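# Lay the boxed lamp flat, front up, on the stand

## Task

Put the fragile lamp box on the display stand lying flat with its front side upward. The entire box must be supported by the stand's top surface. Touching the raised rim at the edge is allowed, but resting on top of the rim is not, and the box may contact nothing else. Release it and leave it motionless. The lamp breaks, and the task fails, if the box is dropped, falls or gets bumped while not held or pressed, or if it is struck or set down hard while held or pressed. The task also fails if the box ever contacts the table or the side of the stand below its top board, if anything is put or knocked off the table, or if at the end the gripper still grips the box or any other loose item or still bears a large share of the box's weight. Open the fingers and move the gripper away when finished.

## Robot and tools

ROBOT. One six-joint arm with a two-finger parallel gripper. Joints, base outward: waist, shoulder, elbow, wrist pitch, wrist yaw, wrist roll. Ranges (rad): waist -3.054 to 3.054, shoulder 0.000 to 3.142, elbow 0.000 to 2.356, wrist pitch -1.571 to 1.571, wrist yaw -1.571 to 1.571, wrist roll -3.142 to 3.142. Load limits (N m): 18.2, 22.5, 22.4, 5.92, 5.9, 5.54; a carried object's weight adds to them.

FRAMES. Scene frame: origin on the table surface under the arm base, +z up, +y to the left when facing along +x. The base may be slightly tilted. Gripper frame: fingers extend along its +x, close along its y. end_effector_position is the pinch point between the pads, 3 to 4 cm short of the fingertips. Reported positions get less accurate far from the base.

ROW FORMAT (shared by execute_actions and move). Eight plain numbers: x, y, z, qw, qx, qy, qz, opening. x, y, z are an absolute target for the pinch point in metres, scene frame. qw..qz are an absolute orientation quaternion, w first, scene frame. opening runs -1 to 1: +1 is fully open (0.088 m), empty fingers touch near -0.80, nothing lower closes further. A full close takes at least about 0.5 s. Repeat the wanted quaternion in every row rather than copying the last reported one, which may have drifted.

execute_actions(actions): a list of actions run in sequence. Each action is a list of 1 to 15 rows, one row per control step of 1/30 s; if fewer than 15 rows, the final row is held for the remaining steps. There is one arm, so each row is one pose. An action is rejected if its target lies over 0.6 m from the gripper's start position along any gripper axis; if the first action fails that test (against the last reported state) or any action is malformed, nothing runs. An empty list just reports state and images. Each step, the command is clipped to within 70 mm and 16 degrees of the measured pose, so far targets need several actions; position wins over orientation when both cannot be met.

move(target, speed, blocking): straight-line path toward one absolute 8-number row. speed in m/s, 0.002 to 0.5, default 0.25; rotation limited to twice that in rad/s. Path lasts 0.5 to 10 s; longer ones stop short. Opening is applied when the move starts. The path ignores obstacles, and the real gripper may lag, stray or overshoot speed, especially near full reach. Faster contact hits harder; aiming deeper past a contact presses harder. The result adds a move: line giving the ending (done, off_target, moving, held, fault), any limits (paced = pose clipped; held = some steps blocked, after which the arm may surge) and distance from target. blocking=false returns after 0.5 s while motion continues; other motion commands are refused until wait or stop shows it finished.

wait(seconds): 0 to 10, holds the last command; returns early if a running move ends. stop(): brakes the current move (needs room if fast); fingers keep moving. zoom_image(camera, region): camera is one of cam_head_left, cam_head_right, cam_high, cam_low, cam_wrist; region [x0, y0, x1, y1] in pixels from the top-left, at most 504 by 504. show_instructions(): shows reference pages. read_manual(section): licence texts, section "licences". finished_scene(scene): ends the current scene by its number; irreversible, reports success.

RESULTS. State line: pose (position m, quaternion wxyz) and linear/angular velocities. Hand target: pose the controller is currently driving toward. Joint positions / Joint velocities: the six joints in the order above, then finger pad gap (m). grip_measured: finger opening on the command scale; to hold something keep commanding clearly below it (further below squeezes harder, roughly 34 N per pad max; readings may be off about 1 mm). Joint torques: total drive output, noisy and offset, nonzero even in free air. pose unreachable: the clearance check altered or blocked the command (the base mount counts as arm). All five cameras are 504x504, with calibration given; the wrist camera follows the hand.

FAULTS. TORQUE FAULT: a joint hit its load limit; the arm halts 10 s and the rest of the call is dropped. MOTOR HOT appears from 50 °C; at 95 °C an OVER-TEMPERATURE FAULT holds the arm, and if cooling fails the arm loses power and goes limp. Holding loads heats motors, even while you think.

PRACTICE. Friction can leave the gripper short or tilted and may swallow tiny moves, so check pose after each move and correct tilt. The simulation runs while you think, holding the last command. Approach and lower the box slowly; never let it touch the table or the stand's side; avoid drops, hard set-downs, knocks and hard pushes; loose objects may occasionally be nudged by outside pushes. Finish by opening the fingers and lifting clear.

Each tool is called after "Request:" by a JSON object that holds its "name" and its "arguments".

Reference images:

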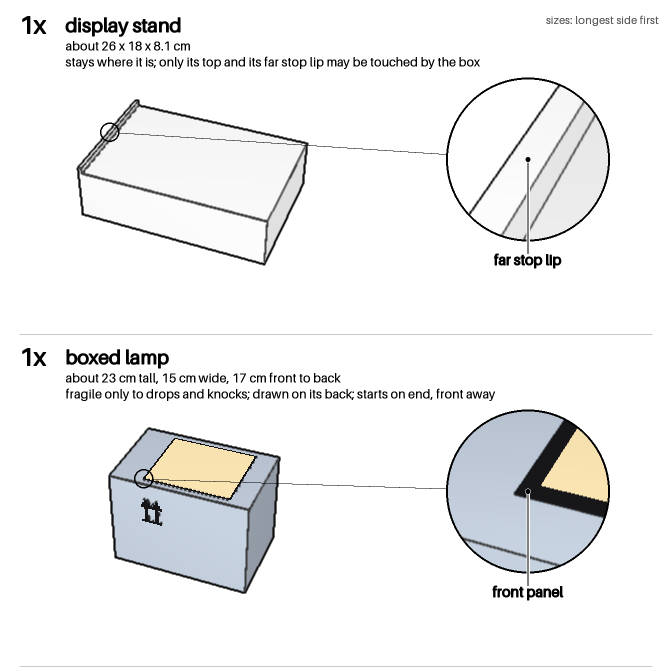

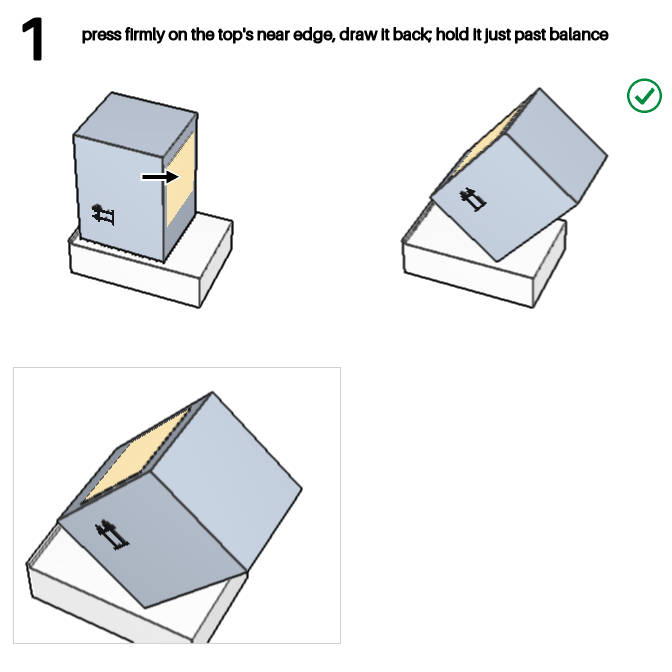

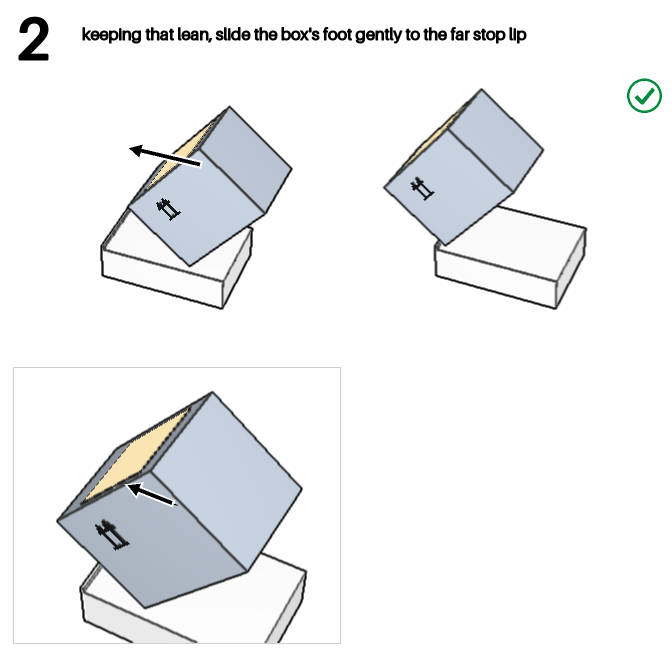

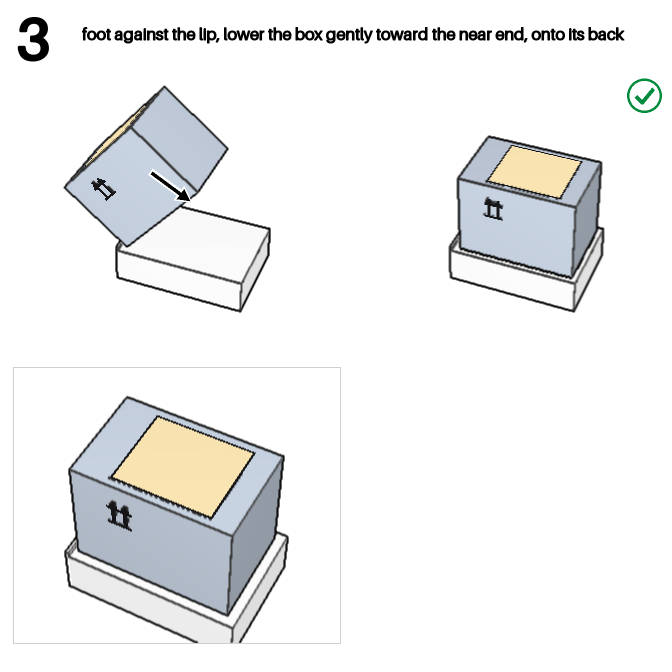

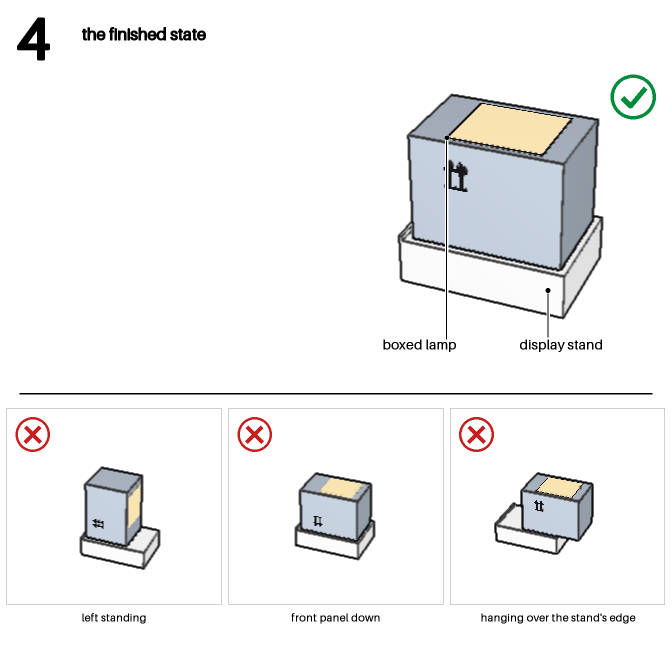

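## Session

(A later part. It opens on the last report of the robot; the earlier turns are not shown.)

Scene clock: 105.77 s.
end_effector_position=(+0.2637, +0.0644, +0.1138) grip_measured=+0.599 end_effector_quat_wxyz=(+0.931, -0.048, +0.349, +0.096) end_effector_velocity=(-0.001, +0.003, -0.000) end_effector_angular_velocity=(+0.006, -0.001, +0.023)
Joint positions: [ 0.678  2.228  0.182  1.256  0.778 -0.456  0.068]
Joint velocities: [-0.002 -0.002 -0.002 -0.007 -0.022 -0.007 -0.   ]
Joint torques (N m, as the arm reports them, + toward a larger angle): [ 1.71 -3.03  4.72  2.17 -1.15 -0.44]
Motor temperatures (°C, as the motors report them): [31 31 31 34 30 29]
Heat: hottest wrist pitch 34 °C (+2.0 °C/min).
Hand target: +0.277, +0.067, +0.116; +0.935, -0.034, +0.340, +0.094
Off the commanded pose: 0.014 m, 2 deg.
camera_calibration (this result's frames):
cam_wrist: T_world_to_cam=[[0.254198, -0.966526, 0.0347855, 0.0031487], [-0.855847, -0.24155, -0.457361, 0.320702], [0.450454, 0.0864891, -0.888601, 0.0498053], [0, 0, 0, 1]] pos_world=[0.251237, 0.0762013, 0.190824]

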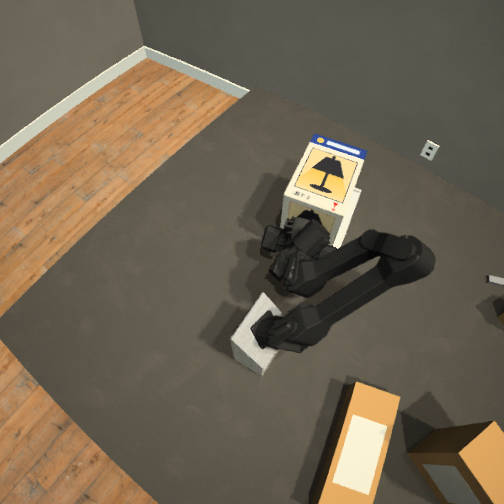

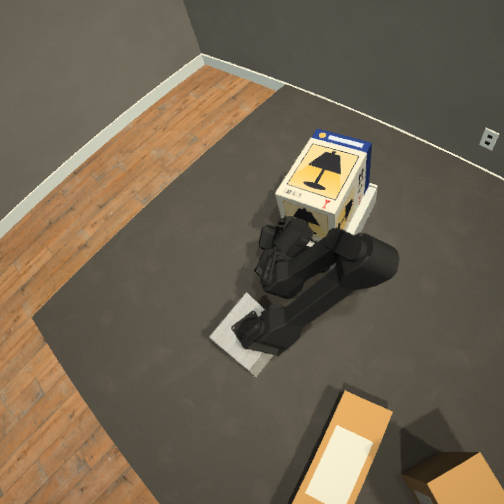

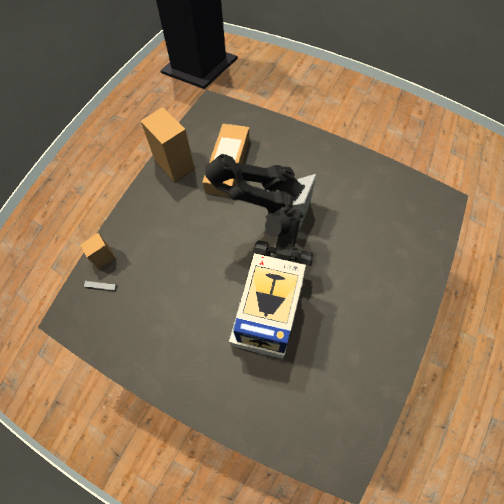

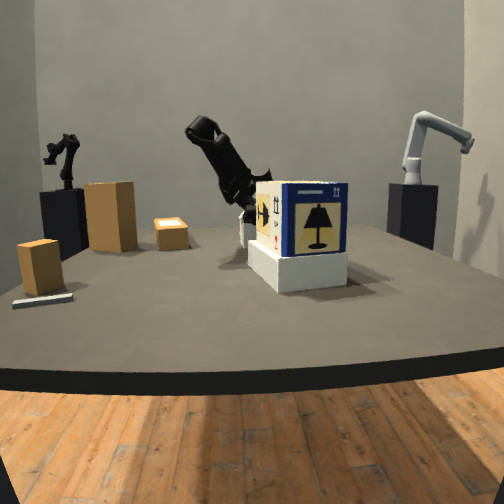

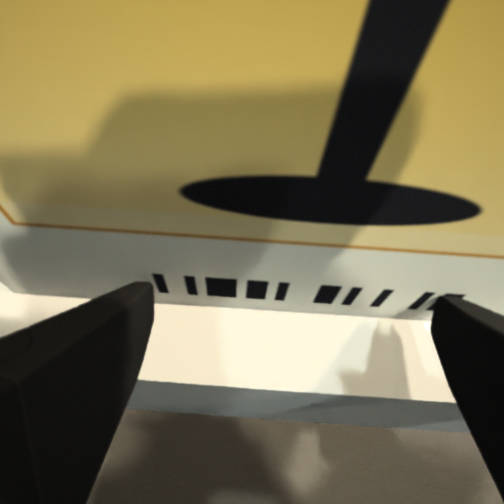

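Request:
{"name": "execute_actions", "arguments": {"actions": [[[0.27,0.066,0.114,0.931,-0.04,0.349,0.095,0.6]],[[0.262,0.064,0.114,0.931,-0.04,0.349,0.095,0.6]],[[0.25,0.062,0.12,0.931,-0.04,0.349,0.095,0.6]]]}}

Request:
{"name": "move", "arguments": {"target": [0.19,0.06,0.28,0.931,-0.04,0.349,0.095,0.6], "speed": 0.15}}

Request:
{"name": "zoom_image", "arguments": {"camera": "cam_high", "region": [200,240,330,370]}}

Scene clock: 110.00 s.
end_effector_position=(+0.2506, +0.0630, +0.1190) grip_measured=+0.600 end_effector_quat_wxyz=(+0.931, -0.042, +0.350, +0.097) end_effector_velocity=(-0.002, -0.002, -0.002) end_effector_angular_velocity=(-0.019, +0.012, +0.010)
Joint positions: [ 0.729  2.187  0.143  1.215  0.808 -0.391  0.068]
Joint velocities: [-0.002 -0.007 -0.002 -0.022  0.007 -0.007  0.   ]
Joint torques (N m, as the arm reports them, + toward a larger angle): [ 3.16 -4.77  0.51  1.23 -0.06  0.17]
Motor temperatures (°C, as the motors report them): [31 30 31 34 31 29]
Heat: hottest wrist pitch 34 °C (+3.0 °C/min).
Hand target: +0.250, +0.062, +0.120; +0.931, -0.040, +0.349, +0.095
Off the commanded pose: 0.002 m, 0 deg.
camera_calibration (this result's frames):
cam_wrist: T_world_to_cam=[[0.251362, -0.967613, 0.0232733, 0.00706101], [-0.857652, -0.233812, -0.458001, 0.311611], [0.44861, 0.0951635, -0.888647, 0.0603201], [0, 0, 0, 1]] pos_world=[0.238419, 0.0739506, 0.196157]

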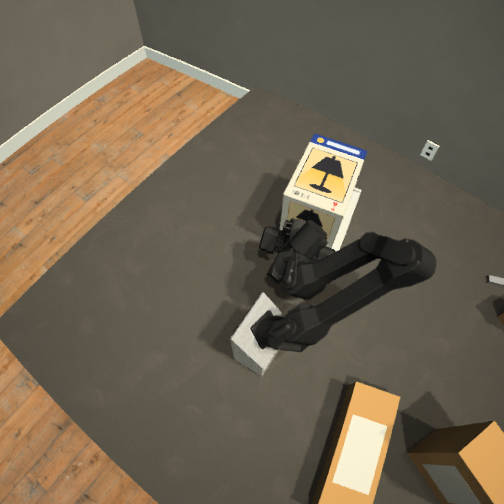

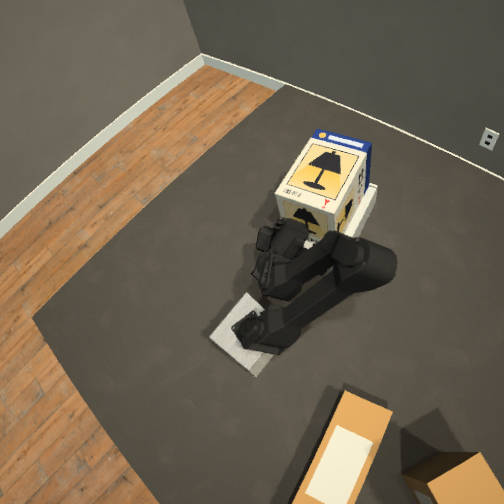

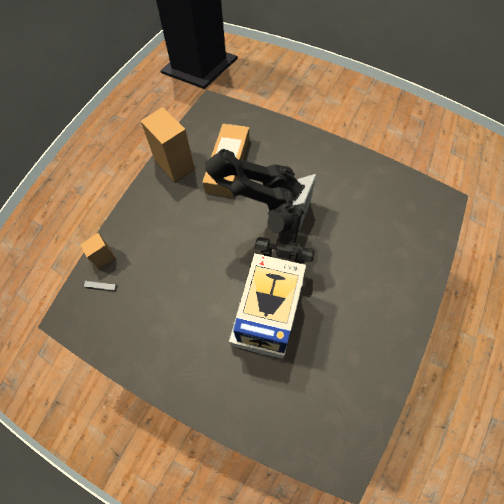

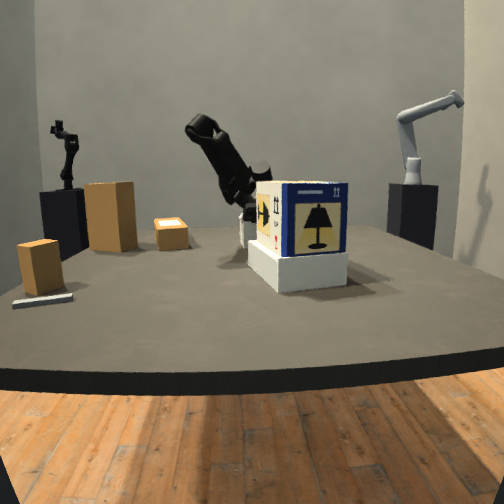

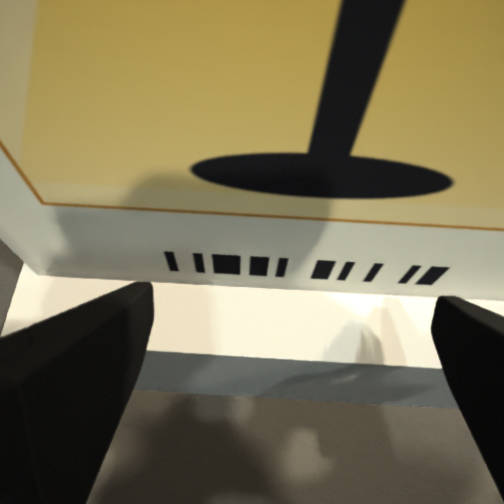

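Scene clock: 111.67 s.
end_effector_position=(+0.1887, +0.0570, +0.2783) grip_measured=+0.600 end_effector_quat_wxyz=(+0.932, -0.043, +0.348, +0.095) end_effector_velocity=(-0.003, -0.002, -0.003) end_effector_angular_velocity=(-0.017, +0.026, +0.015)
Joint positions: [ 1.431  1.636  0.648 -0.799  1.027  0.759  0.068]
Joint velocities: [-0.002  0.002  0.007 -0.037 -0.022  0.007 -0.   ]
Joint torques (N m, as the arm reports them, + toward a larger angle): [ 1.72 -1.14  5.4   0.98  0.27  0.22]
Motor temperatures (°C, as the motors report them): [31 30 31 34 31 29]
Heat: hottest wrist pitch 34 °C (+3.0 °C/min).
Hand target: +0.189, +0.059, +0.281; +0.932, -0.039, +0.348, +0.096
Off the commanded pose: 0.004 m, 0 deg.
move: done
camera_calibration (this result's frames):
cam_wrist: T_world_to_cam=[[0.249421, -0.968007, 0.0274245, 0.0123336], [-0.856381, -0.233703, -0.460428, 0.330491], [0.452106, 0.0913545, -0.887273, 0.229433], [0, 0, 0, 1]] pos_world=[0.176222, 0.0682161, 0.355399]

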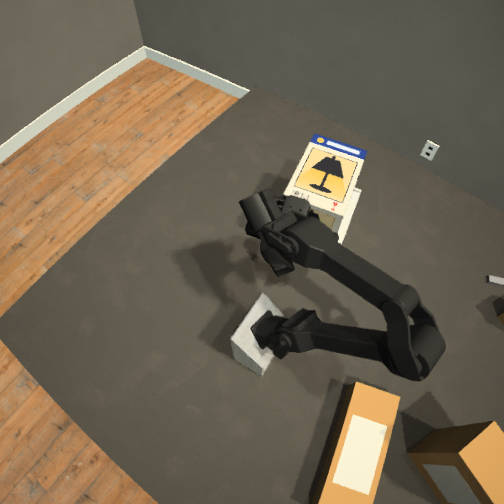

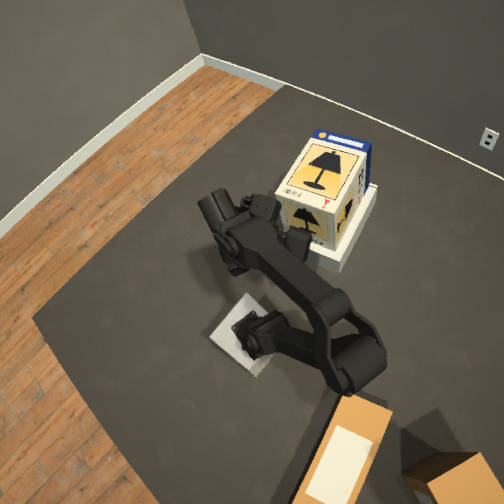

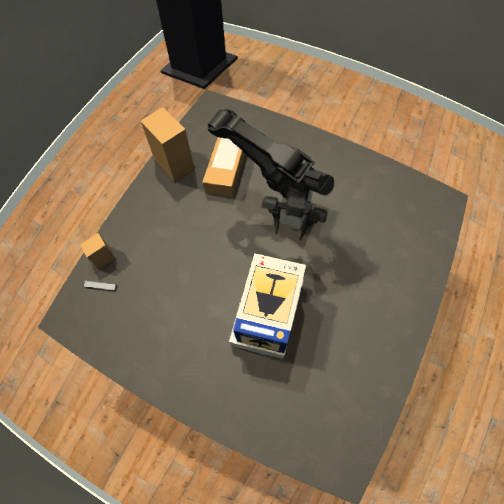

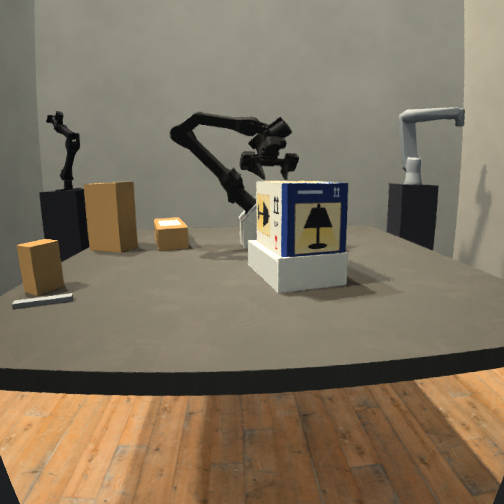

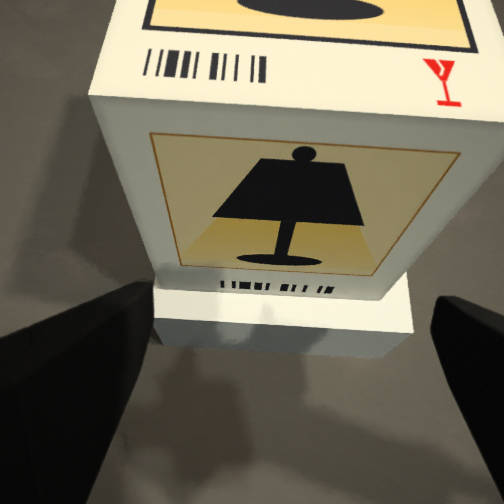

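Region (200, 240, 330, 370) of cam_high's 504x504 image, scaled by 3.877, with more detail than that image has.

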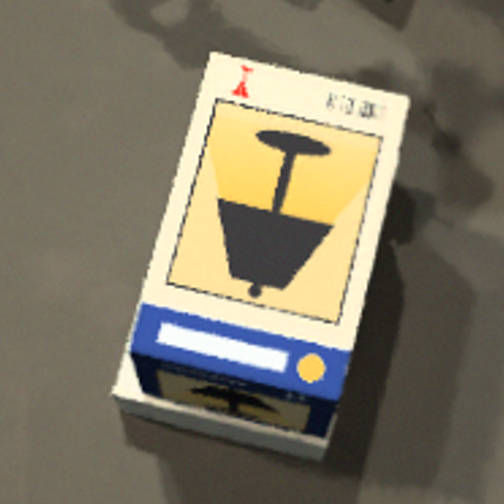

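Request:
{"name": "move", "arguments": {"target": [0.24,0.06,0.315,0.862,-0.05,0.4975,0.087,0.6]}}

Request:
{"name": "move", "arguments": {"target": [0.39,0.095,0.3,0.862,-0.05,0.4975,0.087,0.6]}}

Request:
{"name": "execute_actions", "arguments": {"actions": [[[0.39,0.094,0.29,0.862,-0.05,0.4975,0.087,0.6]],[[0.39,0.093,0.282,0.862,-0.05,0.4975,0.087,0.6]],[[0.39,0.092,0.274,0.862,-0.05,0.4975,0.087,0.6]],[[0.39,0.09,0.264,0.862,-0.05,0.4975,0.087,0.6]],[[0.388,0.084,0.262,0.862,-0.05,0.4975,0.087,0.6]],[[0.387,0.079,0.262,0.862,-0.05,0.4975,0.087,0.6]]]}}

Scene clock: 116.30 s.
end_effector_position=(+0.2386, +0.0583, +0.3142) grip_measured=+0.600 end_effector_quat_wxyz=(+0.863, -0.054, +0.495, +0.087) end_effector_velocity=(-0.001, -0.001, +0.002) end_effector_angular_velocity=(-0.003, +0.009, +0.003)
Joint positions: [ 1.225  1.867  1.127 -1.174  0.857  0.753  0.068]
Joint velocities: [ 0.002  0.002  0.012 -0.022 -0.007  0.007 -0.   ]
Joint torques (N m, as the arm reports them, + toward a larger angle): [ 2.72 -2.5   4.81  0.79  0.14  0.24]
Motor temperatures (°C, as the motors report them): [31 30 31 33 31 29]
Heat: hottest wrist pitch 33 °C (+2.0 °C/min).
Hand target: +0.240, +0.059, +0.315; +0.862, -0.051, +0.497, +0.086
Off the commanded pose: 0.002 m, 1 deg.
move: done
camera_calibration (this result's frames):
cam_wrist: T_world_to_cam=[[0.247689, -0.968819, 0.00627779, 0.00721802], [-0.957256, -0.245722, -0.152581, 0.318115], [0.149366, 0.0317833, -0.988271, 0.346024], [0, 0, 0, 1]] pos_world=[0.251045, 0.0741628, 0.390459]

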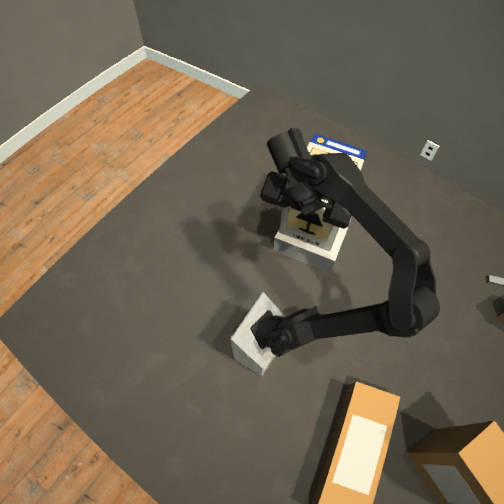

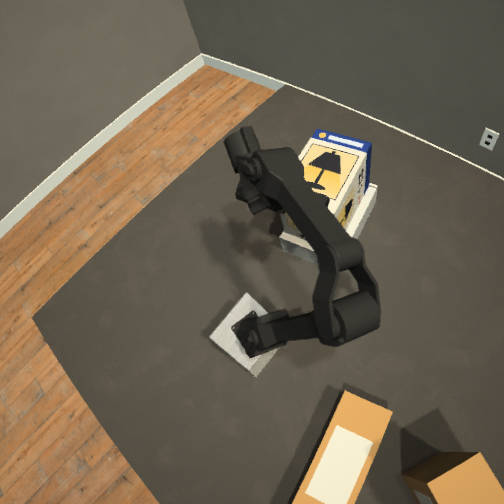

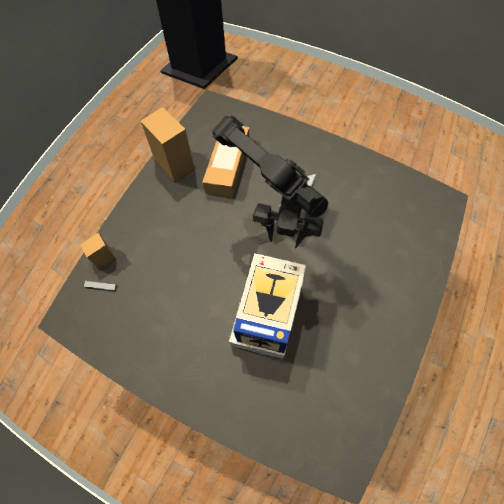

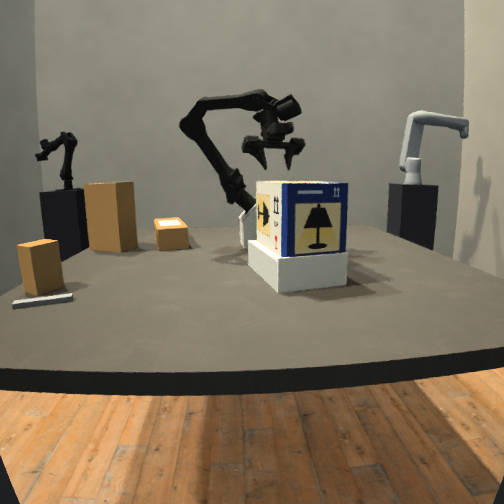

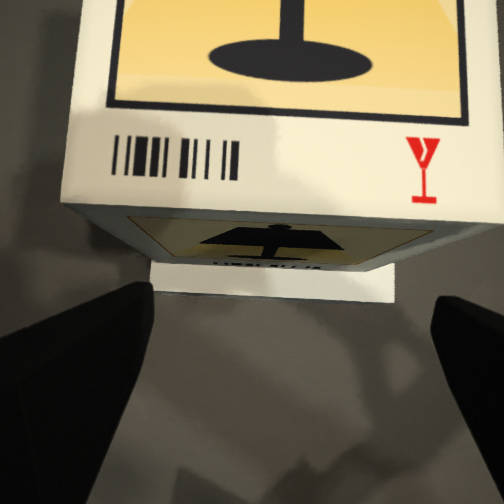

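Scene clock: 117.47 s.
end_effector_position=(+0.3888, +0.0919, +0.3004) grip_measured=+0.600 end_effector_quat_wxyz=(+0.861, -0.047, +0.499, +0.084) end_effector_velocity=(-0.002, +0.001, -0.002) end_effector_angular_velocity=(+0.002, +0.019, +0.025)
Joint positions: [ 0.915  2.195  1.527 -0.878  0.901  0.291  0.068]
Joint velocities: [-0.002  0.002  0.007 -0.022 -0.022 -0.007 -0.   ]
Joint torques (N m, as the arm reports them, + toward a larger angle): [ 5.52 -5.34  4.55  1.21  0.08 -0.2 ]
Motor temperatures (°C, as the motors report them): [31 30 31 33 30 29]
Heat: hottest wrist pitch 33 °C (+2.0 °C/min).
Hand target: +0.390, +0.095, +0.301; +0.862, -0.050, +0.498, +0.086
Off the commanded pose: 0.003 m, 0 deg.
move: done
camera_calibration (this result's frames):
cam_wrist: T_world_to_cam=[[0.236785, -0.971553, -0.00431706, 0.0103822], [-0.961192, -0.233608, -0.146753, 0.466738], [0.14157, 0.0388984, -0.989164, 0.311577], [0, 0, 0, 1]] pos_world=[0.402057, 0.107001, 0.376741]

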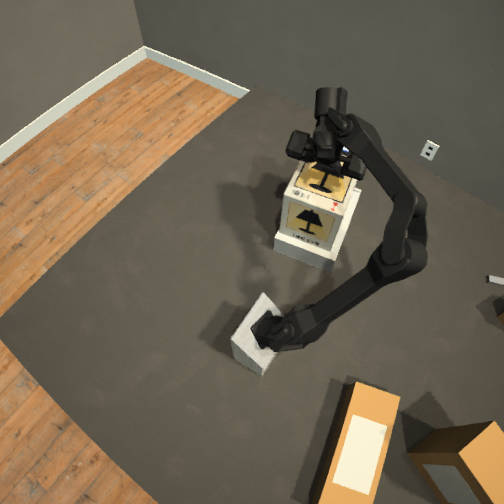

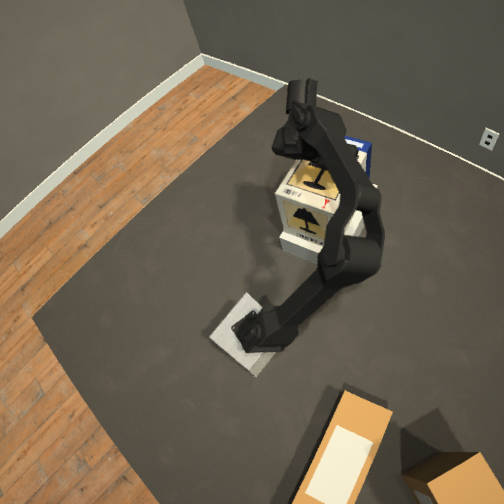

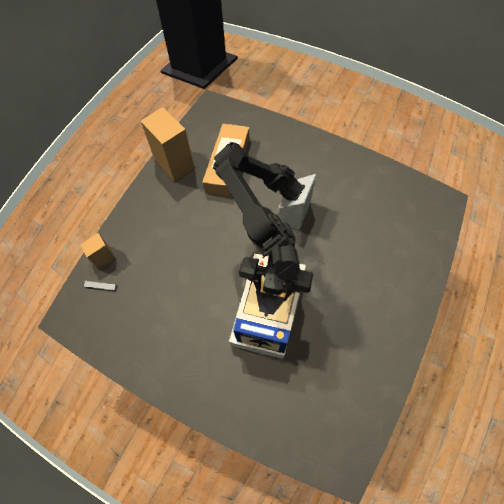

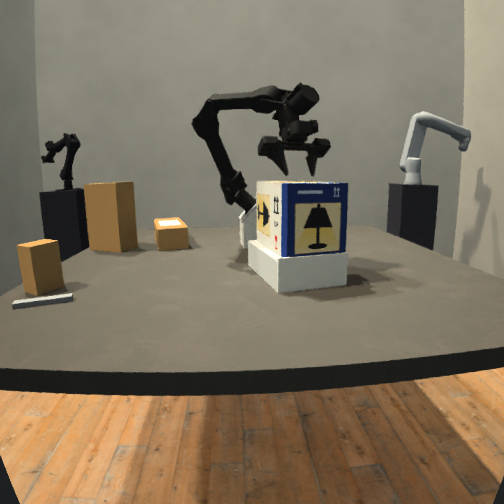

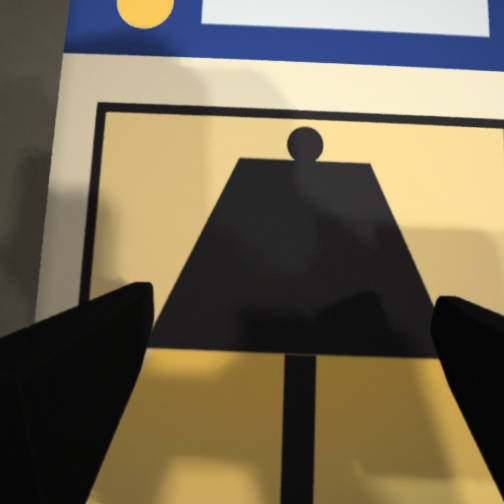

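Scene clock: 120.47 s.
end_effector_position=(+0.3889, +0.0863, +0.2816) grip_measured=+0.598 end_effector_quat_wxyz=(+0.873, -0.041, +0.477, +0.092) end_effector_velocity=(-0.004, +0.002, -0.007) end_effector_angular_velocity=(-0.001, +0.022, +0.027)
Joint positions: [ 0.879  2.117  1.357 -0.655  0.895  0.166  0.068]
Joint velocities: [-0.007  0.002 -0.012 -0.007 -0.022 -0.007 -0.   ]
Joint torques (N m, as the arm reports them, + toward a larger angle): [ 2.47 -5.81  0.91  0.44  0.02 -0.02]
Motor temperatures (°C, as the motors report them): [31 31 31 33 30 29]
Heat: hottest wrist pitch 33 °C (+2.0 °C/min).
Hand target: +0.387, +0.079, +0.262; +0.862, -0.050, +0.497, +0.087
Off the commanded pose: 0.021 m, 3 deg.
camera_calibration (this result's frames):
cam_wrist: T_world_to_cam=[[0.243864, -0.969695, -0.0148718, 0.00491462], [-0.95136, -0.236219, -0.197775, 0.473513], [0.188268, 0.0623786, -0.980135, 0.270403], [0, 0, 0, 1]] pos_world=[0.398375, 0.0997514, 0.358753]

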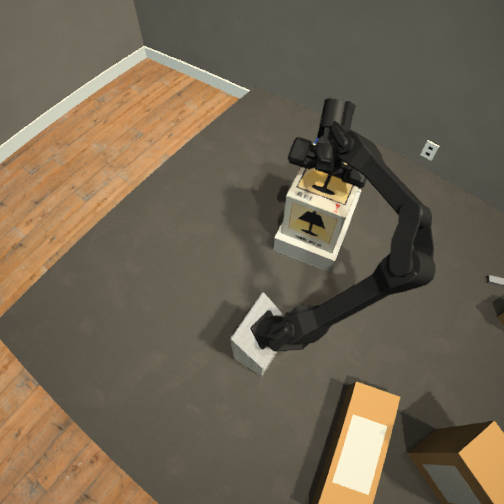

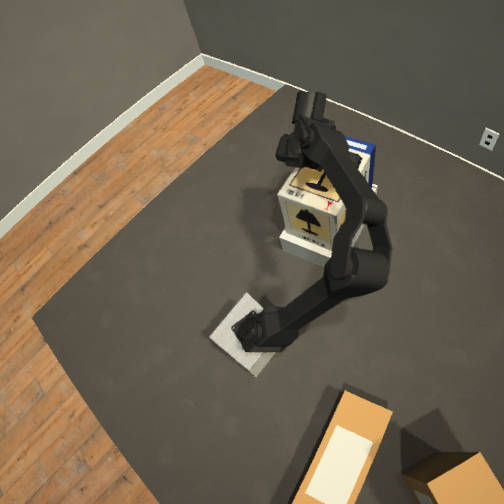

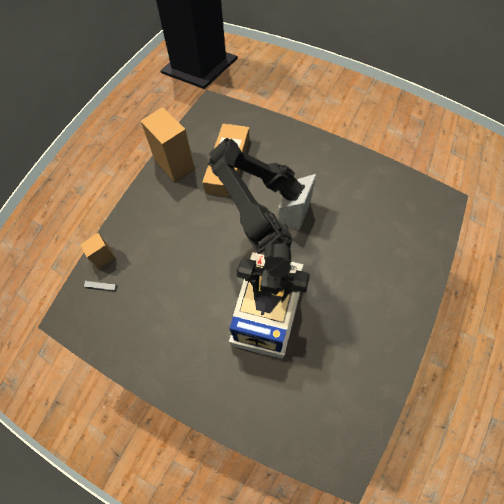

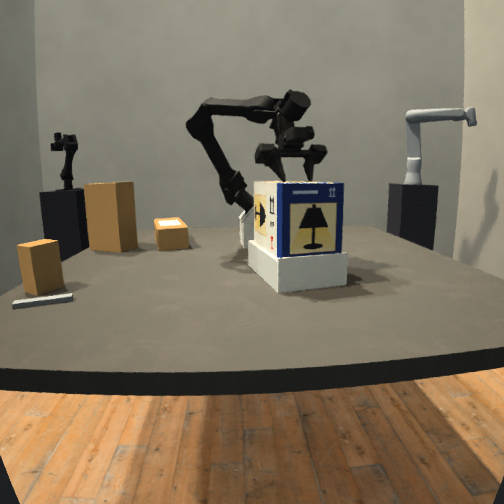

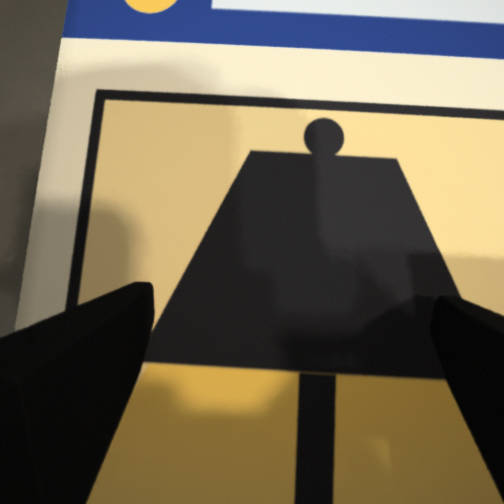

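Request:
{"name": "move", "arguments": {"target": [0.34,0.07,0.4,0.873,-0.041,0.477,0.092,0.6], "speed": 0.15}}

Scene clock: 122.93 s.
end_effector_position=(+0.3385, +0.0679, +0.3990) grip_measured=+0.600 end_effector_quat_wxyz=(+0.874, -0.044, +0.476, +0.093) end_effector_velocity=(-0.001, -0.002, -0.001) end_effector_angular_velocity=(-0.005, +0.014, +0.004)
Joint positions: [ 1.115  2.134  1.758 -1.334  0.898  0.538  0.068]
Joint velocities: [-0.002  0.002  0.007 -0.022 -0.007  0.007 -0.   ]
Joint torques (N m, as the arm reports them, + toward a larger angle): [ 4.27 -3.95  4.2   0.92  0.09  0.2 ]
Motor temperatures (°C, as the motors report them): [31 31 31 33 30 29]
Heat: hottest wrist pitch 33 °C (+2.0 °C/min).
Hand target: +0.339, +0.069, +0.399; +0.873, -0.041, +0.477, +0.092
Off the commanded pose: 0.003 m, 0 deg.
move: done
camera_calibration (this result's frames):
cam_wrist: T_world_to_cam=[[0.24811, -0.96867, -0.0109937, -0.00196443], [-0.949812, -0.241016, -0.19942, 0.444847], [0.190523, 0.0599201, -0.979852, 0.395366], [0, 0, 0, 1]] pos_world=[0.347682, 0.0816222, 0.476091]

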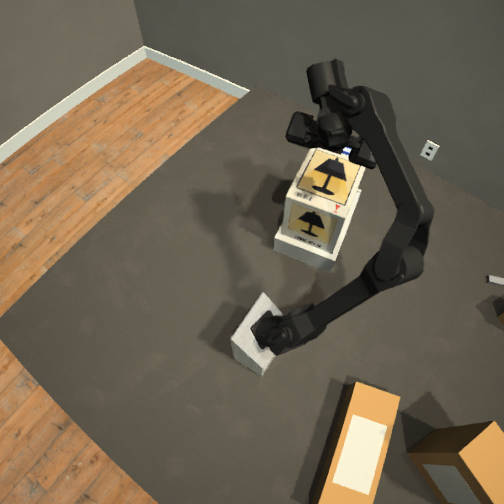

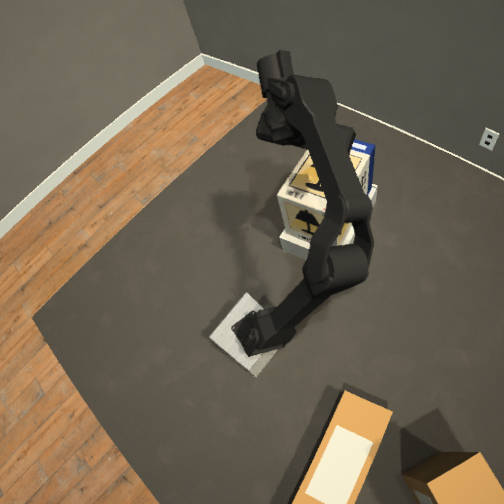

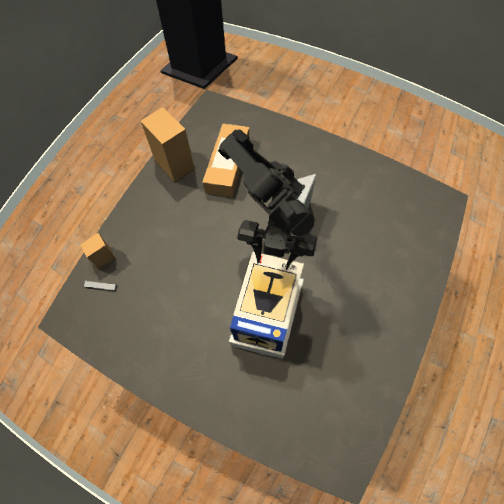

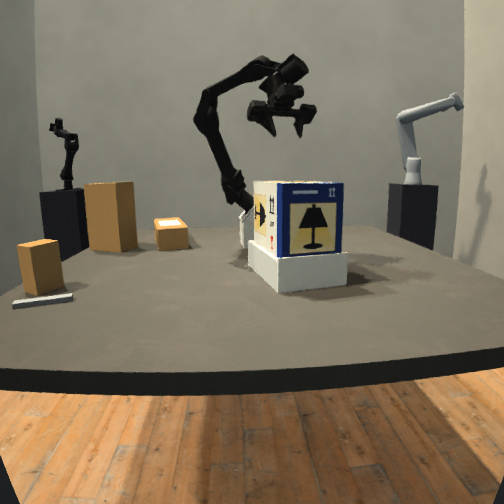

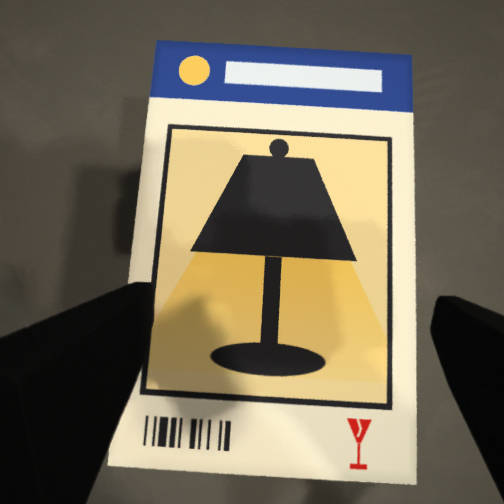

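Request:
{"name": "finished_scene", "arguments": {"scene": 1}}

The scene is finished: the task was done.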